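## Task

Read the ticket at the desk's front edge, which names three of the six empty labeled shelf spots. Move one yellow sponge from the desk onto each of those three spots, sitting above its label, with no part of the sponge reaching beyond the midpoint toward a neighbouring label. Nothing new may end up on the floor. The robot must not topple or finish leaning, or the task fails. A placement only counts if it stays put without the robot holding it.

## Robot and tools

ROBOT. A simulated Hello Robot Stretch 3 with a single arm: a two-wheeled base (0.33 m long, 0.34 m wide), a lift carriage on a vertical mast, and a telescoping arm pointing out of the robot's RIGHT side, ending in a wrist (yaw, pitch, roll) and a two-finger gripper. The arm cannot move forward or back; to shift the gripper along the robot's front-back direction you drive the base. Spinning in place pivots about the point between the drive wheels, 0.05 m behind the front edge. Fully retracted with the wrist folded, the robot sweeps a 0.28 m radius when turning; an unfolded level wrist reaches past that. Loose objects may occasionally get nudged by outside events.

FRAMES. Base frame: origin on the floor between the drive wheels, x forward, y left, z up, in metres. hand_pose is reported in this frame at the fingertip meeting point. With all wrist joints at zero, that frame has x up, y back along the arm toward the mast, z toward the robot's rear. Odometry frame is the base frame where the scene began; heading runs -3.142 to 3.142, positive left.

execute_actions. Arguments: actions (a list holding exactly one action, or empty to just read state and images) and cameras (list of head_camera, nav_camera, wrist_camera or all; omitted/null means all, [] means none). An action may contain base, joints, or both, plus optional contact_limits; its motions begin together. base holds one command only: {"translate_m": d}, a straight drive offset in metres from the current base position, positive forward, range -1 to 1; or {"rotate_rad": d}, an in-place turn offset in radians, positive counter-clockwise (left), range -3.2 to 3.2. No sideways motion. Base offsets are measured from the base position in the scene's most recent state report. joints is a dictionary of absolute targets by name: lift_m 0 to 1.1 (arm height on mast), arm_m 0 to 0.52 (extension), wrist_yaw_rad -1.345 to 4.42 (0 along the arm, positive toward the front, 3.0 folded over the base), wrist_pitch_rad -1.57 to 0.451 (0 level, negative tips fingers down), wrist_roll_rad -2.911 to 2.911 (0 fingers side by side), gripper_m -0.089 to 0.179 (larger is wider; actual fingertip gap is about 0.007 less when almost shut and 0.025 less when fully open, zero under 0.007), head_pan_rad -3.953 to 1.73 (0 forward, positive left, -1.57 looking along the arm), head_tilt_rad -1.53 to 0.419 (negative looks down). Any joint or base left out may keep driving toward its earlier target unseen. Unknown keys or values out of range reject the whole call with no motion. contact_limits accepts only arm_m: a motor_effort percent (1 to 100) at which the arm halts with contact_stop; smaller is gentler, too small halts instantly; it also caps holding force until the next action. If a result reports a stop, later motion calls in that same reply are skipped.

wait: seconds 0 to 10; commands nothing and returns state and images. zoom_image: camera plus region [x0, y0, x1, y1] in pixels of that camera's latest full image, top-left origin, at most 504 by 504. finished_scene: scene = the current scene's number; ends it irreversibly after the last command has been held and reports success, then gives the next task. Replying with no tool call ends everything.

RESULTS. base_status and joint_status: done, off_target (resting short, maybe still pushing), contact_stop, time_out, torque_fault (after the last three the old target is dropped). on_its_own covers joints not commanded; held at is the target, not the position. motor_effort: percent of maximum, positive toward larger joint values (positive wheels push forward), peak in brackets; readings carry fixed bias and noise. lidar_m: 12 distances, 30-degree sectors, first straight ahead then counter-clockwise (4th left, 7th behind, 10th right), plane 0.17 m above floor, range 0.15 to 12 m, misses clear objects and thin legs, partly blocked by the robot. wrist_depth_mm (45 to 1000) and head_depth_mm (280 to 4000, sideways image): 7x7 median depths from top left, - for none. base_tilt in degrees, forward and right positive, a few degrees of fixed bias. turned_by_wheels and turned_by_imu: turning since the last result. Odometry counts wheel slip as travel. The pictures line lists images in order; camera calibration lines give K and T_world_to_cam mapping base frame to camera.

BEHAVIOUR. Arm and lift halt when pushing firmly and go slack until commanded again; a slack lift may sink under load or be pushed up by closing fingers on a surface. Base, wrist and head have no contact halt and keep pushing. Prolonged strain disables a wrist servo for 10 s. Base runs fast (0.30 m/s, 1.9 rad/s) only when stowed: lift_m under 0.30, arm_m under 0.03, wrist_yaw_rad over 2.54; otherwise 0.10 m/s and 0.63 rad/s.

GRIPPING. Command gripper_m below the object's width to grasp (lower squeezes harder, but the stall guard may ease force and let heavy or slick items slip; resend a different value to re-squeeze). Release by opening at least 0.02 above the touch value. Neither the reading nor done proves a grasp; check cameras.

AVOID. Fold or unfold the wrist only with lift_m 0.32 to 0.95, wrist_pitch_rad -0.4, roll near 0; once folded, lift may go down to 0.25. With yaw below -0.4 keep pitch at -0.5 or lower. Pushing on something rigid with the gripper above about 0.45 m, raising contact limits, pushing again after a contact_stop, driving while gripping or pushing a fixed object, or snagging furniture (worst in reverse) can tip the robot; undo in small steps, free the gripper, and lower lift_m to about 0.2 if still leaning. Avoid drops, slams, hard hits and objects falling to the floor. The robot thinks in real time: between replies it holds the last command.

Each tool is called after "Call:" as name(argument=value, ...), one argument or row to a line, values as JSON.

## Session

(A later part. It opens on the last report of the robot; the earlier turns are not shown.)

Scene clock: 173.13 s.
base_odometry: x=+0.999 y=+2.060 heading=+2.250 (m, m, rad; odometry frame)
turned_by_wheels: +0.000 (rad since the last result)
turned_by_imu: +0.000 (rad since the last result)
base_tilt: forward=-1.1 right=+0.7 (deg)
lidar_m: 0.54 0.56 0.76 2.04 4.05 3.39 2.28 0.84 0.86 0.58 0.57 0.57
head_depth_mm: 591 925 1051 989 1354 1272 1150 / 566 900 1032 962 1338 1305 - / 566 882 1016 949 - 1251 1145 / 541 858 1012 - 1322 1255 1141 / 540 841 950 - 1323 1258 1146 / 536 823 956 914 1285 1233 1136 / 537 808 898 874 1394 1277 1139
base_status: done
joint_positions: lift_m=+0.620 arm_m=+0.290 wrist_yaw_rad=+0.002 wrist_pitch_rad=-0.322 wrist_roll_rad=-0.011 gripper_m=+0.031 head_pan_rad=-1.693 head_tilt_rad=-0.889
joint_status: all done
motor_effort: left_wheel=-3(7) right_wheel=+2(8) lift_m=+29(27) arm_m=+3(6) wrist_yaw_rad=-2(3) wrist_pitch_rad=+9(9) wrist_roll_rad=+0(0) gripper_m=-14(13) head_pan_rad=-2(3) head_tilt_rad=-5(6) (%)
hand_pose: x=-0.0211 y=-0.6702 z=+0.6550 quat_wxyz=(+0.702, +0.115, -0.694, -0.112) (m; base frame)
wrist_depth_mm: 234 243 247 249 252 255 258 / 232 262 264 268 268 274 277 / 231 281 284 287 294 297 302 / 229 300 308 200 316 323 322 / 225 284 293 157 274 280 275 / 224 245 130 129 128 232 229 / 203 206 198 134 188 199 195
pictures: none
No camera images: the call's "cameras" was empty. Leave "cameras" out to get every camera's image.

Call:
execute_actions(
  actions=[
    {"joints":{"lift_m":0.583}},
  ],
  cameras=[],
)

Call:
execute_actions(
  actions=[
    {"joints":{"gripper_m":0.11}},
  ],
  cameras=[],
)

Call:
execute_actions(
  actions=[
    {"joints":{"arm_m":0,"lift_m":0.6}},
  ],
  cameras=["wrist_camera"],
)

Call:
execute_actions(
  actions=[
    {"base":{"rotate_rad":1.995},"joints":{"lift_m":0.28,"wrist_yaw_rad":2.62,"wrist_pitch_rad":-0.4,"gripper_m":0.06,"head_pan_rad":0,"head_tilt_rad":-0.6}},
  ],
  cameras=[],
)

Call:
execute_actions(
  actions=[
    {"base":{"translate_m":1.0}},
  ],
  cameras=[],
)

Call:
execute_actions(
  actions=[
    {"base":{"translate_m":1.0}},
  ],
  cameras=[],
)

Call:
execute_actions(
  actions=[
    {"base":{"translate_m":0.75},"joints":{"lift_m":0.9}},
  ],
  cameras=[],
)

Call:
execute_actions(
  actions=[
    {"base":{"rotate_rad":1.16},"joints":{"lift_m":1.08,"wrist_yaw_rad":0,"wrist_pitch_rad":-0.3,"gripper_m":0.17,"head_pan_rad":-1.3}},
  ],
  cameras=["wrist_camera"],
)

Scene clock: 176.27 s.
base_odometry: x=+0.999 y=+2.060 heading=+2.250 (m, m, rad; odometry frame)
turned_by_wheels: +0.000 (rad since the last result)
turned_by_imu: +0.001 (rad since the last result)
base_tilt: forward=-1.1 right=+0.6 (deg)
lidar_m: 0.54 0.56 0.76 2.04 4.04 3.35 2.28 0.84 0.86 0.58 0.57 0.56
head_depth_mm: 591 927 1048 985 1361 1278 1146 / 566 901 1036 962 1340 1302 - / 564 881 1018 937 1361 1280 1139 / 542 860 1003 956 1306 1269 1137 / 540 840 968 - 1307 1261 1138 / 537 821 966 911 1280 1243 1136 / 536 806 896 874 1377 1278 1139
base_status: not commanded
joint_positions: lift_m=+0.583 arm_m=+0.290 wrist_yaw_rad=+0.002 wrist_pitch_rad=-0.322 wrist_roll_rad=-0.011 gripper_m=+0.031 head_pan_rad=-1.693 head_tilt_rad=-0.889
joint_status: all done
motor_effort: left_wheel=-3(3) right_wheel=+2(2) lift_m=+29(28) arm_m=+3(3) wrist_yaw_rad=-2(2) wrist_pitch_rad=+9(9) wrist_roll_rad=+0(0) gripper_m=-13(14) head_pan_rad=-2(2) head_tilt_rad=-5(6) (%)
hand_pose: x=-0.0211 y=-0.6702 z=+0.6180 quat_wxyz=(+0.702, +0.115, -0.694, -0.112) (m; base frame)
wrist_depth_mm: 235 244 247 248 252 253 258 / 232 262 265 268 270 272 278 / 232 279 285 289 293 296 303 / 227 290 297 200 285 280 277 / 220 236 232 157 216 223 220 / 196 193 130 128 128 185 182 / 164 164 158 134 150 157 155
pictures: none
No camera images: the call's "cameras" was empty. Leave "cameras" out to get every camera's image.

Scene clock: 177.57 s.
base_odometry: x=+0.999 y=+2.060 heading=+2.250 (m, m, rad; odometry frame)
turned_by_wheels: +0.000 (rad since the last result)
turned_by_imu: +0.000 (rad since the last result)
base_tilt: forward=-1.1 right=+0.6 (deg)
lidar_m: 0.54 0.56 0.76 2.04 4.05 3.39 2.28 0.84 0.86 0.58 0.57 0.56
head_depth_mm: 591 928 1049 984 1365 1285 1144 / 566 901 1038 962 1350 1298 - / 564 881 1013 941 1362 1276 1142 / 542 864 1007 971 1306 1273 1135 / 540 839 974 916 1316 1251 1141 / 539 828 963 914 1278 1235 1142 / 537 804 897 876 1385 1267 1133
base_status: not commanded
joint_positions: lift_m=+0.583 arm_m=+0.290 wrist_yaw_rad=+0.002 wrist_pitch_rad=-0.321 wrist_roll_rad=-0.011 gripper_m=+0.110 head_pan_rad=-1.693 head_tilt_rad=-0.889
joint_status: all done
motor_effort: left_wheel=-3(3) right_wheel=+2(2) lift_m=+29(29) arm_m=+2(3) wrist_yaw_rad=-1(2) wrist_pitch_rad=+9(9) wrist_roll_rad=+0(0) gripper_m=+0(82) head_pan_rad=-1(2) head_tilt_rad=-6(5) (%)
hand_pose: x=-0.0211 y=-0.6702 z=+0.6180 quat_wxyz=(+0.702, +0.115, -0.694, -0.112) (m; base frame)
wrist_depth_mm: 235 243 247 250 250 256 260 / 234 261 263 267 271 276 278 / 229 280 285 289 294 297 301 / 227 287 297 201 286 281 276 / 219 237 233 158 217 231 219 / 196 197 178 130 139 191 183 / 165 159 157 136 150 153 156
pictures: none
No camera images: the call's "cameras" was empty. Leave "cameras" out to get every camera's image.

Scene clock: 180.93 s.
base_odometry: x=+0.999 y=+2.060 heading=+2.250 (m, m, rad; odometry frame)
turned_by_wheels: +0.000 (rad since the last result)
turned_by_imu: +0.001 (rad since the last result)
base_tilt: forward=-1.1 right=+0.6 (deg)
lidar_m: 0.54 0.56 0.76 2.04 4.05 3.35 2.27 0.84 0.86 0.58 0.57 0.56
head_depth_mm: 593 927 1051 985 1360 1276 1144 / 566 905 1033 960 1342 1293 - / 566 882 1019 936 1343 1291 - / 542 862 1008 937 1331 1280 - / 538 842 970 894 1329 1236 1138 / 538 820 964 913 1289 1240 1142 / 537 809 898 873 1396 1274 1141
base_status: not commanded
joint_positions: lift_m=+0.600 arm_m=+0.000 wrist_yaw_rad=+0.002 wrist_pitch_rad=-0.320 wrist_roll_rad=-0.011 gripper_m=+0.110 head_pan_rad=-1.693 head_tilt_rad=-0.889
joint_status: all done
motor_effort: left_wheel=-3(3) right_wheel=+2(2) lift_m=+37(38) arm_m=-1(5) wrist_yaw_rad=-2(2) wrist_pitch_rad=+8(9) wrist_roll_rad=+0(0) gripper_m=+0(1) head_pan_rad=-2(3) head_tilt_rad=-5(5) (%)
hand_pose: x=-0.0211 y=-0.3808 z=+0.6350 quat_wxyz=(+0.702, +0.114, -0.694, -0.112) (m; base frame)
wrist_depth_mm: 537 335 506 503 515 527 531 / 585 329 537 546 547 555 553 / 622 356 466 394 440 433 425 / 672 355 360 350 363 353 644 / 703 732 676 707 707 725 693 / 718 817 731 763 771 794 704 / 689 811 628 710 706 674 673
pictures: wrist_camera
camera_calibration (this result's frames):
wrist_camera: T_world_to_cam=[[-0.999748, 0.0147986, -0.0168708, -0.00487922], [0.021865, 0.473015, -0.880783, 0.78181], [-0.00505418, -0.88093, -0.473219, 0.128469], [0, 0, 0, 1]] pos_world=[-0.0213229, -0.256563, 0.749317]
Images, in order (width x height): wrist_camera 644x364.

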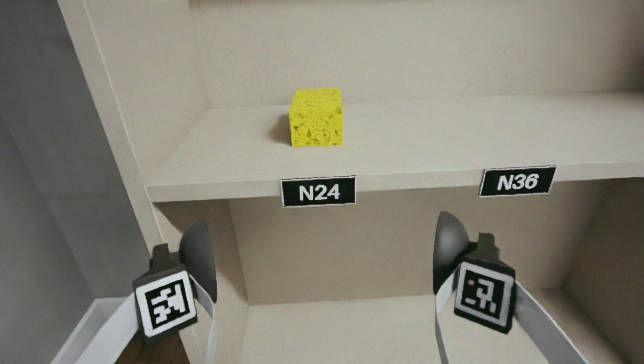

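Scene clock: 184.90 s.
base_odometry: x=+0.999 y=+2.060 heading=-2.038 (m, m, rad; odometry frame)
turned_by_wheels: +1.995 (rad since the last result)
turned_by_imu: +2.011 (rad since the last result)
base_tilt: forward=-1.1 right=+0.6 (deg)
lidar_m: 3.51 3.49 2.82 1.40 0.84 0.82 0.57 0.58 0.54 0.55 0.70 1.51
head_depth_mm: 3292 3556 3209 2361 1820 1505 1274 / 3354 3748 3236 2331 1830 1501 1269 / 3412 3737 3206 2338 1835 1506 1280 / 3551 3976 3245 2343 1819 1505 1261 / 3701 - 3221 2333 1825 1501 1274 / 3809 - 3262 2318 1832 1507 1274 / 3990 - 3268 2311 1831 1504 1274
base_status: done
joint_positions: lift_m=+0.280 arm_m=+0.000 wrist_yaw_rad=+2.617 wrist_pitch_rad=-0.416 wrist_roll_rad=-0.011 gripper_m=+0.060 head_pan_rad=-0.007 head_tilt_rad=-0.606
joint_status: all done
motor_effort: left_wheel=-3(13) right_wheel=+2(9) lift_m=+29(32) arm_m=-1(1) wrist_yaw_rad=+3(6) wrist_pitch_rad=+6(7) wrist_roll_rad=+0(0) gripper_m=+0(82) head_pan_rad=+2(34) head_tilt_rad=+2(23) (%)
hand_pose: x=+0.0913 y=+0.0492 z=+0.2933 quat_wxyz=(+0.321, +0.702, -0.036, +0.634) (m; base frame)
wrist_depth_mm: - - - - - - - / - - - - - - - / 991 931 928 914 911 881 878 / 752 739 723 724 711 691 690 / 602 599 611 589 600 569 564 / 517 510 - 501 - 486 482 / - 452 436 432 426 423 421
pictures: none
No camera images: the call's "cameras" was empty. Leave "cameras" out to get every camera's image.

Scene clock: 189.90 s.
base_odometry: x=+0.548 y=+1.167 heading=-2.038 (m, m, rad; odometry frame)
turned_by_wheels: +0.000 (rad since the last result)
turned_by_imu: -0.003 (rad since the last result)
base_tilt: forward=-1.1 right=+0.6 (deg)
lidar_m: 2.57 3.04 2.83 2.59 1.93 1.50 1.53 1.02 0.95 0.96 1.22 2.60
head_depth_mm: 2477 2718 2928 2358 1826 1497 1267 / 2557 2769 2946 2341 1833 1496 1278 / 2591 2886 3096 2321 1839 1498 1271 / 2665 2984 3068 2328 1833 1499 1270 / 2741 3065 3096 2356 1835 1508 1273 / 2900 3158 3092 2365 1831 1497 1275 / 2929 3385 3254 2345 1830 1500 1276
base_status: done
joint_positions: lift_m=+0.280 arm_m=+0.000 wrist_yaw_rad=+2.617 wrist_pitch_rad=-0.417 wrist_roll_rad=-0.011 gripper_m=+0.060 head_pan_rad=-0.007 head_tilt_rad=-0.605
joint_status: not commanded
motor_effort: left_wheel=-3(9) right_wheel=+2(9) lift_m=+29(29) arm_m=-1(1) wrist_yaw_rad=+3(3) wrist_pitch_rad=+7(7) wrist_roll_rad=+0(0) gripper_m=-1(0) head_pan_rad=+3(3) head_tilt_rad=+1(4) (%)
hand_pose: x=+0.0912 y=+0.0492 z=+0.2931 quat_wxyz=(+0.321, +0.702, -0.036, +0.634) (m; base frame)
wrist_depth_mm: - - - - - - - / - - - - - - - / 962 950 943 906 910 885 893 / 756 729 727 706 707 700 676 / 604 601 614 575 600 576 558 / 514 510 - 489 - 485 483 / - 458 434 431 432 420 419
pictures: none
No camera images: the call's "cameras" was empty. Leave "cameras" out to get every camera's image.

Scene clock: 194.90 s.
base_odometry: x=+0.097 y=+0.274 heading=-2.038 (m, m, rad; odometry frame)
turned_by_wheels: +0.000 (rad since the last result)
turned_by_imu: -0.003 (rad since the last result)
base_tilt: forward=-1.1 right=+0.6 (deg)
lidar_m: 1.49 2.02 2.41 2.47 2.72 2.42 2.19 1.45 1.35 1.36 1.72 1.61
head_depth_mm: 1710 1404 2015 2158 1823 1497 1277 / 1748 1546 2132 2235 1834 1497 1272 / 1806 1543 2179 2333 1825 1497 1276 / 1881 1558 2212 2249 1832 1500 1269 / 1932 1718 1839 2354 1836 1506 1273 / 2005 1707 2456 2272 1836 1501 1274 / 2086 1730 2440 2213 1826 1498 1283
base_status: done
joint_positions: lift_m=+0.280 arm_m=+0.000 wrist_yaw_rad=+2.617 wrist_pitch_rad=-0.417 wrist_roll_rad=-0.011 gripper_m=+0.060 head_pan_rad=-0.007 head_tilt_rad=-0.605
joint_status: not commanded
motor_effort: left_wheel=-2(10) right_wheel=+2(10) lift_m=+29(29) arm_m=-1(1) wrist_yaw_rad=+3(3) wrist_pitch_rad=+7(7) wrist_roll_rad=+0(0) gripper_m=+0(0) head_pan_rad=+3(2) head_tilt_rad=+2(3) (%)
hand_pose: x=+0.0911 y=+0.0492 z=+0.2931 quat_wxyz=(+0.321, +0.702, -0.036, +0.634) (m; base frame)
wrist_depth_mm: - - - - - - - / - - - - - - - / 971 956 929 916 917 900 870 / 757 731 727 708 710 699 684 / 612 599 611 592 603 579 570 / 508 506 - 496 - 488 492 / - 454 435 430 422 416 415
pictures: none
No camera images: the call's "cameras" was empty. Leave "cameras" out to get every camera's image.

Scene clock: 202.97 s.
base_odometry: x=-0.241 y=-0.396 heading=-2.038 (m, m, rad; odometry frame)
turned_by_wheels: +0.000 (rad since the last result)
turned_by_imu: -0.001 (rad since the last result)
base_tilt: forward=-1.1 right=+0.7 (deg)
lidar_m: 0.73 0.88 2.11 2.14 2.72 3.15 2.68 1.78 1.65 1.66 1.47 0.95
head_depth_mm: 1124 1190 858 646 1665 1495 1271 / 1149 1224 861 664 1705 1501 1275 / 1180 1264 864 686 1761 1503 1273 / 1219 1298 865 706 1102 1427 1262 / 1257 1332 860 1179 1069 1502 1272 / 1306 1387 863 1812 1148 1459 1281 / 1349 1403 800 1944 1786 1502 1278
base_status: done
joint_positions: lift_m=+0.900 arm_m=+0.000 wrist_yaw_rad=+2.618 wrist_pitch_rad=-0.417 wrist_roll_rad=-0.011 gripper_m=+0.060 head_pan_rad=-0.007 head_tilt_rad=-0.604
joint_status: all done
motor_effort: left_wheel=-2(13) right_wheel=+2(8) lift_m=+37(41) arm_m=-1(1) wrist_yaw_rad=+3(3) wrist_pitch_rad=+7(7) wrist_roll_rad=+0(0) gripper_m=+1(0) head_pan_rad=+3(3) head_tilt_rad=+3(2) (%)
hand_pose: x=+0.0911 y=+0.0491 z=+0.9127 quat_wxyz=(+0.321, +0.702, -0.036, +0.634) (m; base frame)
wrist_depth_mm: - - - - - - - / - - - - - - - / - - - - - - - / - - - - - - 824 / - - - - - - 702 / - - - - - - - / - - - - - - -
pictures: none
No camera images: the call's "cameras" was empty. Leave "cameras" out to get every camera's image.

Scene clock: 205.77 s.
base_odometry: x=-0.241 y=-0.396 heading=-0.878 (m, m, rad; odometry frame)
turned_by_wheels: +1.160 (rad since the last result)
turned_by_imu: +1.170 (rad since the last result)
base_tilt: forward=-1.1 right=+0.6 (deg)
lidar_m: 2.11 2.21 3.03 3.14 2.35 1.71 1.65 1.71 0.95 0.95 0.73 1.30
head_depth_mm: 1129 1182 - - - - 1251 / 1141 1221 858 703 1718 1487 1275 / 1161 1234 861 1630 1721 1507 1268 / 1183 1262 863 705 1731 1464 1267 / 1208 1283 862 704 1099 1476 1250 / 1231 1298 864 1182 1074 1501 1283 / 1260 1334 861 1750 1122 1428 1280
base_status: done
joint_positions: lift_m=+1.080 arm_m=+0.000 wrist_yaw_rad=+0.003 wrist_pitch_rad=-0.320 wrist_roll_rad=-0.011 gripper_m=+0.170 head_pan_rad=-1.293 head_tilt_rad=-0.604
joint_status: all done
motor_effort: left_wheel=-3(10) right_wheel=+3(8) lift_m=+37(41) arm_m=-1(1) wrist_yaw_rad=-3(4) wrist_pitch_rad=+8(11) wrist_roll_rad=+0(0) gripper_m=+0(86) head_pan_rad=-3(32) head_tilt_rad=+2(3) (%)
hand_pose: x=-0.0208 y=-0.3809 z=+1.1151 quat_wxyz=(+0.702, +0.114, -0.694, -0.111) (m; base frame)
wrist_depth_mm: 983 969 979 - - - - / - - - - - - - / 834 775 771 757 748 - - / 584 573 501 545 539 531 - / 450 449 439 433 432 430 457 / 404 825 878 - - - - / - 752 - - - - -
pictures: wrist_camera
camera_calibration (this result's frames):
wrist_camera: T_world_to_cam=[[-0.999764, 0.0136795, -0.0168787, 0.00306535], [0.02134, 0.472515, -0.881064, 1.20484], [-0.00407703, -0.881216, -0.472696, 0.354975], [0, 0, 0, 1]] pos_world=[-0.0211993, -0.256535, 1.22938]
Images, in order (width x height): wrist_camera 644x364.

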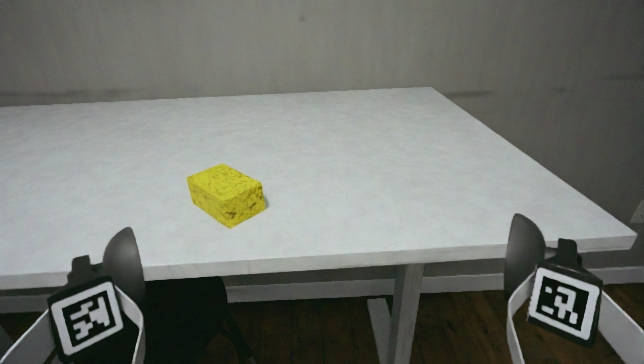

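Call:
execute_actions(
  actions=[
    {"base":{"translate_m":-0.04},"joints":{"arm_m":0.38,"wrist_yaw_rad":0.85,"lift_m":1.02}},
  ],
  cameras=[],
)

Call:
execute_actions(
  actions=[
    {"joints":{"lift_m":0.952,"gripper_m":0.14}},
  ],
  cameras=["wrist_camera"],
)

Scene clock: 210.53 s.
base_odometry: x=-0.266 y=-0.365 heading=-0.879 (m, m, rad; odometry frame)
turned_by_wheels: +0.000 (rad since the last result)
turned_by_imu: +0.001 (rad since the last result)
base_tilt: forward=-1.1 right=+0.7 (deg)
lidar_m: 2.15 2.25 3.09 3.13 2.29 1.67 1.61 1.65 0.95 0.94 0.75 1.33
head_depth_mm: 1115 - 814 673 1643 1387 1246 / 1138 1207 774 674 1697 1492 1274 / 1168 1226 811 672 1749 1508 1275 / 1186 1267 735 694 1773 1510 1270 / 1210 1287 814 707 1143 1429 1267 / 1235 1305 863 1178 1072 1487 1271 / 1254 1329 861 1186 1102 1464 1276
base_status: done
joint_positions: lift_m=+1.020 arm_m=+0.380 wrist_yaw_rad=+0.848 wrist_pitch_rad=-0.319 wrist_roll_rad=-0.011 gripper_m=+0.170 head_pan_rad=-1.293 head_tilt_rad=-0.604
joint_status: all done
motor_effort: left_wheel=-3(11) right_wheel=+3(4) lift_m=+29(27) arm_m=+3(1) wrist_yaw_rad=+3(4) wrist_pitch_rad=+8(8) wrist_roll_rad=+0(0) gripper_m=+1(1) head_pan_rad=-2(2) head_tilt_rad=+1(1) (%)
hand_pose: x=+0.1553 y=-0.6808 z=+1.0555 quat_wxyz=(+0.686, +0.389, -0.586, +0.187) (m; base frame)
wrist_depth_mm: - - - - 780 657 562 / - - - 956 798 699 591 / 631 626 606 587 580 561 554 / 449 441 436 427 419 413 409 / 367 351 344 338 334 335 325 / 313 283 282 219 274 271 274 / - 239 237 186 233 232 222
pictures: none
No camera images: the call's "cameras" was empty. Leave "cameras" out to get every camera's image.

Scene clock: 212.00 s.
base_odometry: x=-0.266 y=-0.365 heading=-0.879 (m, m, rad; odometry frame)
turned_by_wheels: +0.000 (rad since the last result)
turned_by_imu: +0.000 (rad since the last result)
base_tilt: forward=-1.1 right=+0.6 (deg)
lidar_m: 2.15 2.25 3.09 3.14 2.29 1.67 1.60 1.66 0.95 0.94 0.75 1.33
head_depth_mm: 1119 1203 - 657 1637 1391 1254 / 1141 1225 - 645 1711 1502 1276 / 1166 1242 907 672 1738 1492 1281 / 1188 1257 908 697 1779 1487 1279 / 1205 1292 862 706 1143 1427 1262 / 1234 1295 863 1187 1067 1501 1272 / 1257 1337 860 1193 1101 1456 1268
base_status: not commanded
joint_positions: lift_m=+0.952 arm_m=+0.380 wrist_yaw_rad=+0.848 wrist_pitch_rad=-0.319 wrist_roll_rad=-0.011 gripper_m=+0.140 head_pan_rad=-1.293 head_tilt_rad=-0.604
joint_status: all done
motor_effort: left_wheel=-3(3) right_wheel=+3(3) lift_m=+29(29) arm_m=+3(3) wrist_yaw_rad=+3(2) wrist_pitch_rad=+8(8) wrist_roll_rad=+0(0) gripper_m=+1(83) head_pan_rad=-2(2) head_tilt_rad=+2(2) (%)
hand_pose: x=+0.1553 y=-0.6808 z=+0.9875 quat_wxyz=(+0.686, +0.389, -0.586, +0.187) (m; base frame)
wrist_depth_mm: - - - - 786 660 558 / 753 710 679 639 620 596 548 / 408 415 414 404 392 379 370 / 314 304 297 293 286 280 277 / 239 241 222 157 223 230 219 / 194 - 178 129 180 - 182 / 175 158 118 114 153 154 154
pictures: wrist_camera
camera_calibration (this result's frames):
wrist_camera: T_world_to_cam=[[-0.673908, -0.738622, -0.0168842, -0.381664], [-0.339004, 0.329446, -0.881216, 1.18905], [0.656448, -0.588135, -0.472413, 0.127761], [0, 0, 0, 1]] pos_world=[0.062018, -0.598492, 1.10172]
Images, in order (width x height): wrist_camera 644x364.

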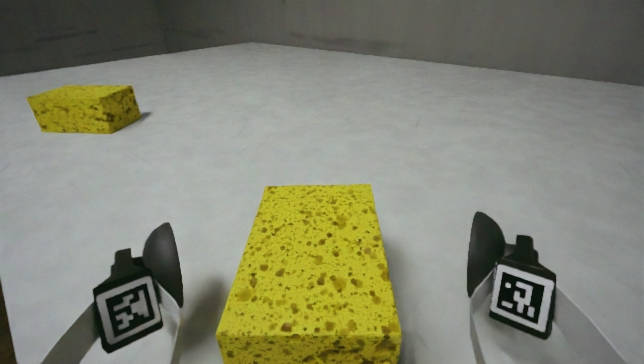

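Call:
execute_actions(
  actions=[
    {"joints":{"gripper_m":0.03,"arm_m":0.372}},
  ],
  cameras=[],
)

Call:
execute_actions(
  actions=[
    {"joints":{"lift_m":1.03}},
  ],
  cameras=[],
)

Call:
execute_actions(
  actions=[
    {"base":{"rotate_rad":1.815},"joints":{"arm_m":0,"wrist_yaw_rad":1.5}},
  ],
  cameras=[],
)

Call:
execute_actions(
  actions=[
    {"base":{"translate_m":0.6},"joints":{"lift_m":0.28,"wrist_yaw_rad":2.62,"wrist_pitch_rad":-0.4}},
  ],
  cameras=[],
)

Call:
execute_actions(
  actions=[
    {"base":{"translate_m":1.0}},
  ],
  cameras=[],
)

Call:
execute_actions(
  actions=[
    {"base":{"translate_m":0.98}},
  ],
  cameras=[],
)

Call:
execute_actions(
  actions=[
    {"base":{"rotate_rad":1.33},"joints":{"lift_m":0.62,"wrist_yaw_rad":0,"wrist_pitch_rad":-0.3,"head_pan_rad":-1.7,"head_tilt_rad":-0.9}},
  ],
  cameras=["head_camera","wrist_camera"],
)

Scene clock: 215.47 s.
base_odometry: x=-0.266 y=-0.365 heading=-0.879 (m, m, rad; odometry frame)
turned_by_wheels: +0.000 (rad since the last result)
turned_by_imu: +0.001 (rad since the last result)
base_tilt: forward=-1.1 right=+0.7 (deg)
lidar_m: 2.15 2.25 3.08 3.13 2.29 1.67 1.61 1.67 0.95 0.94 0.75 1.33
head_depth_mm: 1118 1204 - 658 1633 1384 1244 / 1140 1211 - 645 1718 1490 1264 / 1157 1238 888 673 1738 1500 1266 / 1181 1264 913 694 1765 1510 1278 / 1206 1286 862 706 1144 1418 1276 / 1232 1303 863 1181 1068 1496 1272 / 1259 1333 862 1186 1093 1455 1275
base_status: not commanded
joint_positions: lift_m=+0.952 arm_m=+0.372 wrist_yaw_rad=+0.848 wrist_pitch_rad=-0.313 wrist_roll_rad=-0.011 gripper_m=+0.031 head_pan_rad=-1.293 head_tilt_rad=-0.604
joint_status: all done
motor_effort: left_wheel=-3(3) right_wheel=+3(3) lift_m=+29(29) arm_m=-1(1) wrist_yaw_rad=+2(3) wrist_pitch_rad=+5(8) wrist_roll_rad=+0(0) gripper_m=-14(90) head_pan_rad=-2(2) head_tilt_rad=+2(2) (%)
hand_pose: x=+0.1558 y=-0.6737 z=+0.9891 quat_wxyz=(+0.685, +0.387, -0.587, +0.189) (m; base frame)
wrist_depth_mm: - - - - 811 659 568 / 786 732 691 671 638 621 558 / 413 413 422 411 402 390 384 / 316 308 304 200 292 285 278 / 242 240 237 158 224 225 221 / 204 195 133 131 130 187 183 / 175 165 154 118 151 159 156
pictures: none
No camera images: the call's "cameras" was empty. Leave "cameras" out to get every camera's image.

Scene clock: 217.00 s.
base_odometry: x=-0.266 y=-0.365 heading=-0.879 (m, m, rad; odometry frame)
turned_by_wheels: +0.000 (rad since the last result)
turned_by_imu: +0.000 (rad since the last result)
base_tilt: forward=-1.1 right=+0.7 (deg)
lidar_m: 2.15 2.25 3.08 3.12 2.29 1.67 1.60 1.66 0.95 0.94 0.75 1.33
head_depth_mm: 1107 - 811 673 1638 1386 1240 / 1138 1210 773 673 1709 1501 1267 / 1164 1229 796 673 1739 1495 1274 / 1184 1266 738 706 1786 1503 1279 / 1202 1288 836 705 1139 1426 1267 / 1235 1308 864 1181 1070 1497 1275 / 1261 1332 861 1188 1106 1469 1280
base_status: not commanded
joint_positions: lift_m=+1.030 arm_m=+0.372 wrist_yaw_rad=+0.848 wrist_pitch_rad=-0.318 wrist_roll_rad=-0.011 gripper_m=+0.031 head_pan_rad=-1.293 head_tilt_rad=-0.604
joint_status: all done
motor_effort: left_wheel=-3(3) right_wheel=+2(3) lift_m=+37(38) arm_m=-1(1) wrist_yaw_rad=+3(3) wrist_pitch_rad=+7(7) wrist_roll_rad=+0(0) gripper_m=-13(14) head_pan_rad=-2(2) head_tilt_rad=+2(2) (%)
hand_pose: x=+0.1554 y=-0.6733 z=+1.0656 quat_wxyz=(+0.686, +0.388, -0.586, +0.187) (m; base frame)
wrist_depth_mm: - - - - 813 662 569 / - - - 970 810 695 597 / 678 657 628 637 611 588 576 / 464 449 463 195 440 435 428 / 381 366 363 157 331 345 337 / 324 298 133 131 130 285 279 / - 251 235 120 230 242 239
pictures: none
No camera images: the call's "cameras" was empty. Leave "cameras" out to get every camera's image.

Scene clock: 220.93 s.
base_odometry: x=-0.266 y=-0.365 heading=+0.936 (m, m, rad; odometry frame)
turned_by_wheels: +1.815 (rad since the last result)
turned_by_imu: +1.831 (rad since the last result)
base_tilt: forward=-1.1 right=+0.6 (deg)
lidar_m: 3.14 1.88 1.61 1.61 1.60 0.94 0.75 0.90 2.16 2.15 2.48 3.14
head_depth_mm: 1820 1971 2176 2346 - - - / 1896 2086 2275 2362 1823 - - / 1988 2179 2399 2343 1824 - - / 2096 2298 2554 2342 1837 - - / 2174 2395 2693 2445 - - - / 2277 2530 2864 2524 - - 1214 / 2370 2733 2913 2429 - - 1195
base_status: done
joint_positions: lift_m=+1.030 arm_m=+0.000 wrist_yaw_rad=+1.498 wrist_pitch_rad=-0.318 wrist_roll_rad=-0.011 gripper_m=+0.031 head_pan_rad=-1.293 head_tilt_rad=-0.604
joint_status: all done
motor_effort: left_wheel=-3(10) right_wheel=+3(9) lift_m=+37(37) arm_m=-1(0) wrist_yaw_rad=+2(7) wrist_pitch_rad=+7(7) wrist_roll_rad=+0(0) gripper_m=-14(14) head_pan_rad=-2(2) head_tilt_rad=+1(2) (%)
hand_pose: x=+0.2139 y=-0.1624 z=+1.0655 quat_wxyz=(+0.590, +0.555, -0.431, +0.396) (m; base frame)
wrist_depth_mm: - - - - - - - / - - - - - - - / - - - - - - - / - - - 195 - - - / - - - 157 - - - / - - 133 131 130 - - / - - - 120 - - -
pictures: none
No camera images: the call's "cameras" was empty. Leave "cameras" out to get every camera's image.

Scene clock: 228.60 s.
base_odometry: x=+0.090 y=+0.118 heading=+0.936 (m, m, rad; odometry frame)
turned_by_wheels: +0.000 (rad since the last result)
turned_by_imu: -0.001 (rad since the last result)
base_tilt: forward=-1.1 right=+0.6 (deg)
lidar_m: 2.54 1.72 1.46 1.46 1.68 1.50 1.35 1.47 2.29 2.32 2.64 2.57
head_depth_mm: 1972 2125 2319 2326 1831 1501 1280 / 2062 2238 2449 2352 1815 1502 1275 / 2117 2313 2574 2350 1835 1494 1268 / 2212 2460 2685 2332 1812 1505 1274 / 2321 2565 2797 2330 1819 1505 1274 / 2453 2708 2943 2360 1825 1509 1273 / 2573 2833 2821 2350 1825 1506 1276
base_status: done
joint_positions: lift_m=+0.280 arm_m=+0.000 wrist_yaw_rad=+2.617 wrist_pitch_rad=-0.418 wrist_roll_rad=-0.011 gripper_m=+0.031 head_pan_rad=-1.293 head_tilt_rad=-0.604
joint_status: all done
motor_effort: left_wheel=-3(6) right_wheel=+2(6) lift_m=+29(33) arm_m=-1(1) wrist_yaw_rad=+4(3) wrist_pitch_rad=+7(10) wrist_roll_rad=+0(0) gripper_m=-14(14) head_pan_rad=-2(2) head_tilt_rad=+2(0) (%)
hand_pose: x=+0.0912 y=+0.0490 z=+0.2929 quat_wxyz=(+0.322, +0.702, -0.036, +0.634) (m; base frame)
wrist_depth_mm: - - - - - - - / - - - - - - - / 968 922 928 914 885 867 863 / 754 739 711 195 702 701 689 / 620 597 599 157 550 570 563 / 510 507 133 131 130 495 481 / - 457 121 120 403 425 418
pictures: none
No camera images: the call's "cameras" was empty. Leave "cameras" out to get every camera's image.

Scene clock: 233.60 s.
base_odometry: x=+0.683 y=+0.924 heading=+0.936 (m, m, rad; odometry frame)
turned_by_wheels: +0.000 (rad since the last result)
turned_by_imu: -0.003 (rad since the last result)
base_tilt: forward=-1.1 right=+0.6 (deg)
lidar_m: 1.74 1.44 1.23 1.22 1.39 2.36 2.35 2.81 2.56 2.35 2.12 1.71
head_depth_mm: 2178 2344 2557 2316 1820 1489 1276 / 2250 2455 2665 2328 1820 1503 1275 / 2364 2558 2809 2366 1823 1490 1276 / 2469 2670 2522 2339 1815 1492 1271 / 2562 2821 2686 2368 1827 1496 1276 / 2600 2847 2969 2357 1820 1509 1277 / 2333 2468 2622 2251 1841 1491 1274
base_status: done
joint_positions: lift_m=+0.280 arm_m=+0.000 wrist_yaw_rad=+2.617 wrist_pitch_rad=-0.418 wrist_roll_rad=-0.011 gripper_m=+0.031 head_pan_rad=-1.293 head_tilt_rad=-0.604
joint_status: not commanded
motor_effort: left_wheel=-2(10) right_wheel=+2(9) lift_m=+29(29) arm_m=-1(1) wrist_yaw_rad=+3(3) wrist_pitch_rad=+7(8) wrist_roll_rad=+0(0) gripper_m=-14(14) head_pan_rad=-2(3) head_tilt_rad=+3(2) (%)
hand_pose: x=+0.0911 y=+0.0490 z=+0.2928 quat_wxyz=(+0.322, +0.702, -0.036, +0.634) (m; base frame)
wrist_depth_mm: 958 - - - - - - / - - - - - - - / 969 945 910 905 880 882 872 / 755 745 735 195 713 688 681 / 608 594 595 157 553 570 565 / 514 502 133 132 130 484 485 / - 454 121 120 407 423 419
pictures: none
No camera images: the call's "cameras" was empty. Leave "cameras" out to get every camera's image.

Scene clock: 238.57 s.
base_odometry: x=+1.264 y=+1.713 heading=+0.936 (m, m, rad; odometry frame)
turned_by_wheels: +0.000 (rad since the last result)
turned_by_imu: -0.003 (rad since the last result)
base_tilt: forward=-1.1 right=+0.6 (deg)
lidar_m: 0.84 0.83 1.00 1.00 1.13 1.91 3.34 3.31 2.79 1.78 1.05 0.60
head_depth_mm: 2342 2559 2412 2329 1830 1496 1270 / 2447 2685 2886 2326 1830 1497 1278 / 1589 1742 1913 2120 1832 1502 1274 / 1596 1752 1806 1984 1743 1511 1276 / 990 1090 1199 1349 1526 1501 1276 / 993 1105 1238 1427 1608 1500 1272 / 1054 1152 1242 1340 1444 1452 1283
base_status: done
joint_positions: lift_m=+0.280 arm_m=+0.000 wrist_yaw_rad=+2.617 wrist_pitch_rad=-0.418 wrist_roll_rad=-0.011 gripper_m=+0.031 head_pan_rad=-1.293 head_tilt_rad=-0.604
joint_status: not commanded
motor_effort: left_wheel=-2(10) right_wheel=+2(9) lift_m=+29(29) arm_m=-1(1) wrist_yaw_rad=+2(3) wrist_pitch_rad=+7(7) wrist_roll_rad=+0(0) gripper_m=-13(14) head_pan_rad=-2(2) head_tilt_rad=+2(2) (%)
hand_pose: x=+0.0910 y=+0.0490 z=+0.2928 quat_wxyz=(+0.322, +0.702, -0.035, +0.634) (m; base frame)
wrist_depth_mm: 808 844 921 - - 725 694 / 854 898 970 - - 813 718 / 887 928 963 894 848 712 660 / 751 723 723 195 719 660 539 / 606 597 588 157 560 572 529 / 505 503 133 131 130 488 476 / - 452 121 120 404 425 416
pictures: none
No camera images: the call's "cameras" was empty. Leave "cameras" out to get every camera's image.

Scene clock: 242.50 s.
base_odometry: x=+1.264 y=+1.713 heading=+2.266 (m, m, rad; odometry frame)
turned_by_wheels: +1.330 (rad since the last result)
turned_by_imu: +1.341 (rad since the last result)
base_tilt: forward=-1.1 right=+0.6 (deg)
lidar_m: 1.00 1.04 1.40 3.65 3.34 2.89 2.36 1.14 0.60 0.62 0.86 0.83
head_depth_mm: 864 999 1195 1500 1456 1278 1146 / 845 975 1165 1449 1458 1307 - / 573 649 1074 1355 1443 1294 - / 565 839 968 934 1219 1312 - / 562 863 1007 937 715 1251 1139 / 538 841 985 914 1338 1241 1141 / 536 821 956 915 1314 1232 1135
base_status: done
joint_positions: lift_m=+0.620 arm_m=+0.000 wrist_yaw_rad=+0.003 wrist_pitch_rad=-0.321 wrist_roll_rad=-0.011 gripper_m=+0.031 head_pan_rad=-1.693 head_tilt_rad=-0.889
joint_status: all done
motor_effort: left_wheel=-3(12) right_wheel=+3(7) lift_m=+37(38) arm_m=-1(1) wrist_yaw_rad=-3(3) wrist_pitch_rad=+9(10) wrist_roll_rad=+0(0) gripper_m=-13(14) head_pan_rad=-3(20) head_tilt_rad=-5(27) (%)
hand_pose: x=-0.0209 y=-0.3807 z=+0.6547 quat_wxyz=(+0.702, +0.115, -0.694, -0.112) (m; base frame)
wrist_depth_mm: 506 517 517 525 436 582 584 / 542 551 557 568 450 615 633 / 524 534 524 509 435 670 675 / 386 386 379 195 377 728 740 / 691 706 696 157 390 818 814 / 745 776 133 131 130 874 892 / 722 745 712 120 490 839 832
pictures: head_camera (sideways: a quarter turn clockwise sets it upright), wrist_camera
camera_calibration (this result's frames):
head_camera: T_world_to_cam=[[0.105629, 0.749533, -0.653485, 0.865929], [0.988412, -0.151179, -0.0136324, 0.0168919], [-0.109011, -0.644473, -0.756817, 0.943907], [0, 0, 0, 1]] pos_world=[-0.00526709, -0.0381668, 1.28047]
wrist_camera: T_world_to_cam=[[-0.999761, 0.0139526, -0.016846, -0.00468395], [0.0214478, 0.474047, -0.880238, 0.799137], [-0.00429582, -0.880389, -0.474233, 0.138805], [0, 0, 0, 1]] pos_world=[-0.0212263, -0.256561, 0.769178]
Images, in order (width x height): head_camera 896x504, wrist_camera 644x364.

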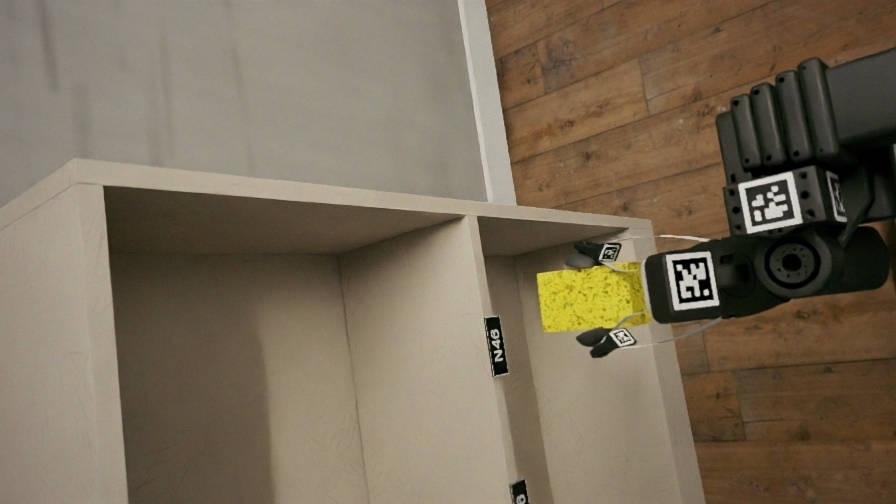

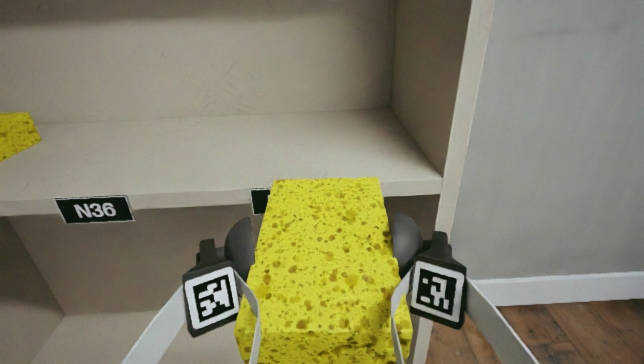

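Call:
execute_actions(
  actions=[
    {"base":{"translate_m":0.04},"joints":{"arm_m":0.32}},
  ],
  cameras=[],
)

Call:
execute_actions(
  actions=[
    {"joints":{"lift_m":0.584}},
  ],
  cameras=[],
)

Call:
execute_actions(
  actions=[
    {"joints":{"gripper_m":0.11}},
  ],
  cameras=[],
)

Call:
execute_actions(
  actions=[
    {"joints":{"arm_m":0.1,"lift_m":0.6,"head_pan_rad":-2,"head_tilt_rad":-0.6}},
  ],
)

Scene clock: 247.03 s.
base_odometry: x=+1.238 y=+1.744 heading=+2.266 (m, m, rad; odometry frame)
turned_by_wheels: +0.000 (rad since the last result)
turned_by_imu: +0.001 (rad since the last result)
base_tilt: forward=-1.1 right=+0.7 (deg)
lidar_m: 0.96 0.99 1.35 3.47 3.37 2.93 2.40 1.17 0.61 0.77 0.80 0.80
head_depth_mm: 864 1002 1196 1495 1442 1279 1147 / 814 960 1161 1439 1446 1309 - / 566 699 796 970 - 1248 1150 / 564 880 1006 - 1338 1280 1137 / 564 861 982 - 1336 1259 1136 / 538 836 982 912 1334 1237 1140 / 536 822 960 914 1309 1235 1138
base_status: done
joint_positions: lift_m=+0.620 arm_m=+0.320 wrist_yaw_rad=+0.002 wrist_pitch_rad=-0.321 wrist_roll_rad=-0.011 gripper_m=+0.031 head_pan_rad=-1.693 head_tilt_rad=-0.889
joint_status: all done
motor_effort: left_wheel=-3(5) right_wheel=+3(7) lift_m=+37(37) arm_m=+3(5) wrist_yaw_rad=-3(3) wrist_pitch_rad=+9(9) wrist_roll_rad=+0(0) gripper_m=-15(13) head_pan_rad=-2(3) head_tilt_rad=-6(6) (%)
hand_pose: x=-0.0210 y=-0.7002 z=+0.6547 quat_wxyz=(+0.702, +0.115, -0.694, -0.112) (m; base frame)
wrist_depth_mm: 230 233 235 240 240 243 202 / 248 247 253 253 258 259 204 / 266 269 270 277 279 278 207 / 286 291 295 195 302 295 207 / 299 295 294 157 270 272 210 / 247 243 133 131 130 233 211 / 207 205 191 120 188 199 193
pictures: none
No camera images: the call's "cameras" was empty. Leave "cameras" out to get every camera's image.

Scene clock: 248.17 s.
base_odometry: x=+1.238 y=+1.744 heading=+2.266 (m, m, rad; odometry frame)
turned_by_wheels: +0.000 (rad since the last result)
turned_by_imu: +0.000 (rad since the last result)
base_tilt: forward=-1.1 right=+0.6 (deg)
lidar_m: 0.96 0.99 1.35 3.49 3.36 2.93 2.40 1.17 0.61 0.77 0.80 0.80
head_depth_mm: 862 1002 1197 1507 1458 1276 1141 / 816 962 1163 1433 1456 1300 - / 567 702 795 936 1470 1261 1143 / 566 882 1002 - 1318 1282 1140 / 563 859 989 - 1336 1252 1145 / 539 840 983 917 1336 1237 1146 / 537 823 964 913 1307 1234 1144
base_status: not commanded
joint_positions: lift_m=+0.584 arm_m=+0.320 wrist_yaw_rad=+0.002 wrist_pitch_rad=-0.318 wrist_roll_rad=-0.011 gripper_m=+0.031 head_pan_rad=-1.693 head_tilt_rad=-0.889
joint_status: all done
motor_effort: left_wheel=-3(3) right_wheel=+2(2) lift_m=+28(31) arm_m=+3(3) wrist_yaw_rad=-2(2) wrist_pitch_rad=+7(9) wrist_roll_rad=+0(0) gripper_m=-13(14) head_pan_rad=-2(2) head_tilt_rad=-5(6) (%)
hand_pose: x=-0.0210 y=-0.7006 z=+0.6199 quat_wxyz=(+0.702, +0.113, -0.694, -0.111) (m; base frame)
wrist_depth_mm: 231 232 235 238 242 242 201 / 247 249 251 254 257 260 203 / 265 269 270 277 278 276 206 / 282 288 287 197 291 273 208 / 243 241 237 157 219 226 208 / 198 196 132 131 130 188 185 / 167 166 155 120 151 160 157
pictures: none
No camera images: the call's "cameras" was empty. Leave "cameras" out to get every camera's image.

Scene clock: 249.47 s.
base_odometry: x=+1.238 y=+1.744 heading=+2.266 (m, m, rad; odometry frame)
turned_by_wheels: +0.000 (rad since the last result)
turned_by_imu: +0.000 (rad since the last result)
base_tilt: forward=-1.1 right=+0.7 (deg)
lidar_m: 0.96 0.99 1.35 3.50 3.37 2.92 2.40 1.17 0.61 0.77 0.80 0.80
head_depth_mm: 862 1002 1199 1481 1458 1282 1139 / 815 961 1167 1435 1457 1300 - / 565 701 796 938 1482 1254 1143 / 565 878 1009 - 1319 1275 1143 / 563 857 993 - 1338 1255 1144 / 537 842 988 912 1326 1238 1144 / 535 823 962 911 1309 1237 1143
base_status: not commanded
joint_positions: lift_m=+0.584 arm_m=+0.320 wrist_yaw_rad=+0.002 wrist_pitch_rad=-0.317 wrist_roll_rad=-0.011 gripper_m=+0.110 head_pan_rad=-1.693 head_tilt_rad=-0.889
joint_status: all done
motor_effort: left_wheel=-3(3) right_wheel=+3(3) lift_m=+28(28) arm_m=+3(3) wrist_yaw_rad=-2(2) wrist_pitch_rad=+7(7) wrist_roll_rad=+0(0) gripper_m=-1(83) head_pan_rad=-2(1) head_tilt_rad=-6(6) (%)
hand_pose: x=-0.0210 y=-0.7007 z=+0.6202 quat_wxyz=(+0.702, +0.113, -0.694, -0.111) (m; base frame)
wrist_depth_mm: 229 232 234 236 239 241 202 / 244 249 252 256 257 261 203 / 266 267 272 274 276 279 206 / 284 285 285 288 292 273 207 / 243 240 236 161 221 235 207 / 199 201 182 133 175 193 185 / 168 161 156 120 152 155 158
pictures: none
No camera images: the call's "cameras" was empty. Leave "cameras" out to get every camera's image.

Scene clock: 252.33 s.
base_odometry: x=+1.238 y=+1.744 heading=+2.266 (m, m, rad; odometry frame)
turned_by_wheels: +0.000 (rad since the last result)
turned_by_imu: +0.001 (rad since the last result)
base_tilt: forward=-1.1 right=+0.6 (deg)
lidar_m: 0.96 0.99 1.35 3.48 3.38 2.93 2.40 1.17 0.61 0.77 0.80 0.80
head_depth_mm: 995 1109 1266 1440 1590 1489 1270 / 939 1044 1175 1346 1566 1500 1270 / 889 985 1099 1242 1433 1509 1267 / 847 931 1037 1158 1324 1463 1301 / 808 882 954 752 874 966 1174 / 773 836 655 895 972 881 1222 / 736 791 616 911 972 828 1196
base_status: not commanded
joint_positions: lift_m=+0.600 arm_m=+0.100 wrist_yaw_rad=+0.002 wrist_pitch_rad=-0.317 wrist_roll_rad=-0.011 gripper_m=+0.110 head_pan_rad=-1.993 head_tilt_rad=-0.606
joint_status: all done
motor_effort: left_wheel=-3(3) right_wheel=+3(2) lift_m=+37(38) arm_m=-1(0) wrist_yaw_rad=-2(2) wrist_pitch_rad=+7(7) wrist_roll_rad=+0(0) gripper_m=+0(0) head_pan_rad=-1(17) head_tilt_rad=+1(24) (%)
hand_pose: x=-0.0211 y=-0.4812 z=+0.6358 quat_wxyz=(+0.702, +0.113, -0.694, -0.111) (m; base frame)
wrist_depth_mm: 422 428 433 437 438 299 216 / 455 458 463 473 460 306 229 / 467 470 468 355 443 310 557 / 350 342 334 329 325 292 613 / 271 270 277 272 282 278 688 / 623 632 645 657 642 714 757 / 687 681 692 704 660 417 783
pictures: head_camera (sideways: a quarter turn clockwise sets it upright), nav_camera (sideways: a quarter turn counterclockwise sets it upright), wrist_camera
camera_calibration (this result's frames):
head_camera: T_world_to_cam=[[0.235217, 0.490862, -0.838884, 1.10678], [0.898555, -0.438834, -0.00482973, 0.00598331], [-0.370502, -0.752648, -0.544288, 0.669054], [0, 0, 0, 1]] pos_world=[-0.0178252, -0.037091, 1.29265]
nav_camera: T_world_to_cam=[[-0.202457, -0.480906, 0.853077, -1.06754], [-0.894855, 0.444708, 0.0383239, 0.00991396], [-0.397801, -0.755621, -0.520376, 0.643074], [0, 0, 0, 1]] pos_world=[0.048556, -0.0318744, 1.24495]
wrist_camera: T_world_to_cam=[[-0.999749, 0.0146808, -0.0169233, -0.00338924], [0.0218381, 0.469926, -0.882436, 0.829581], [-0.00500221, -0.882584, -0.470128, 0.037694], [0, 0, 0, 1]] pos_world=[-0.0213163, -0.356524, 0.749716]
Images, in order (width x height): head_camera 896x504, nav_camera 672x504, wrist_camera 644x364.

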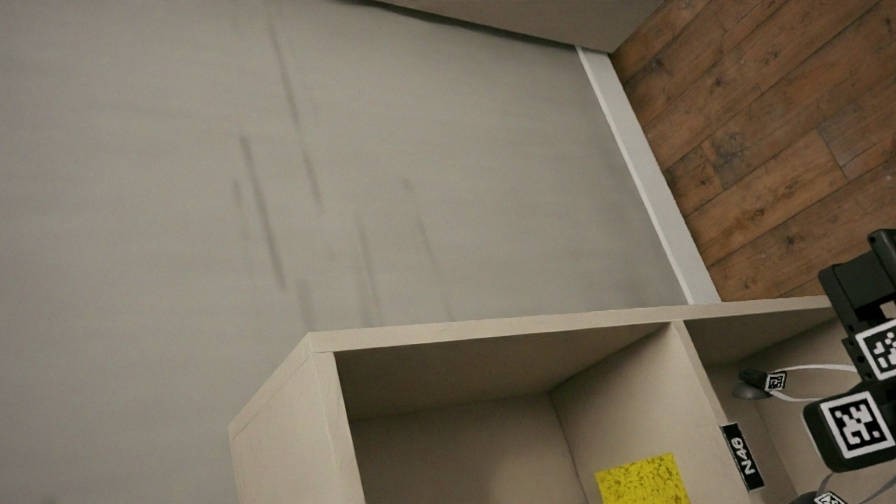

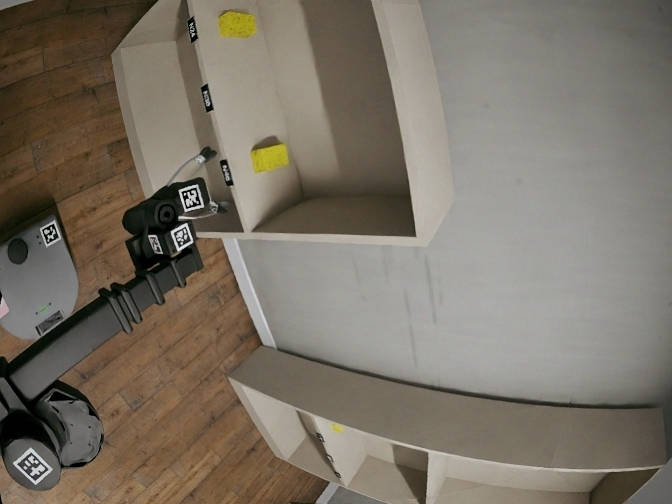

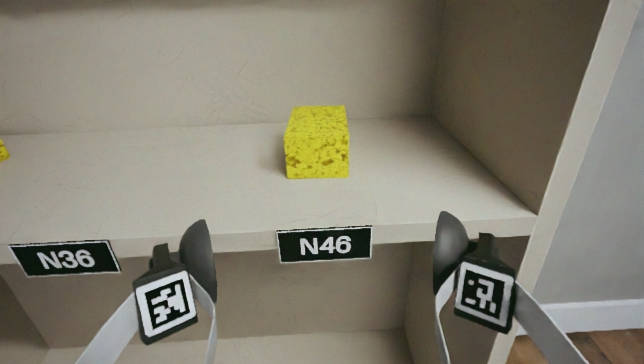

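Call:
finished_scene(
  scene=1,
)

The scene is finished: the task was done.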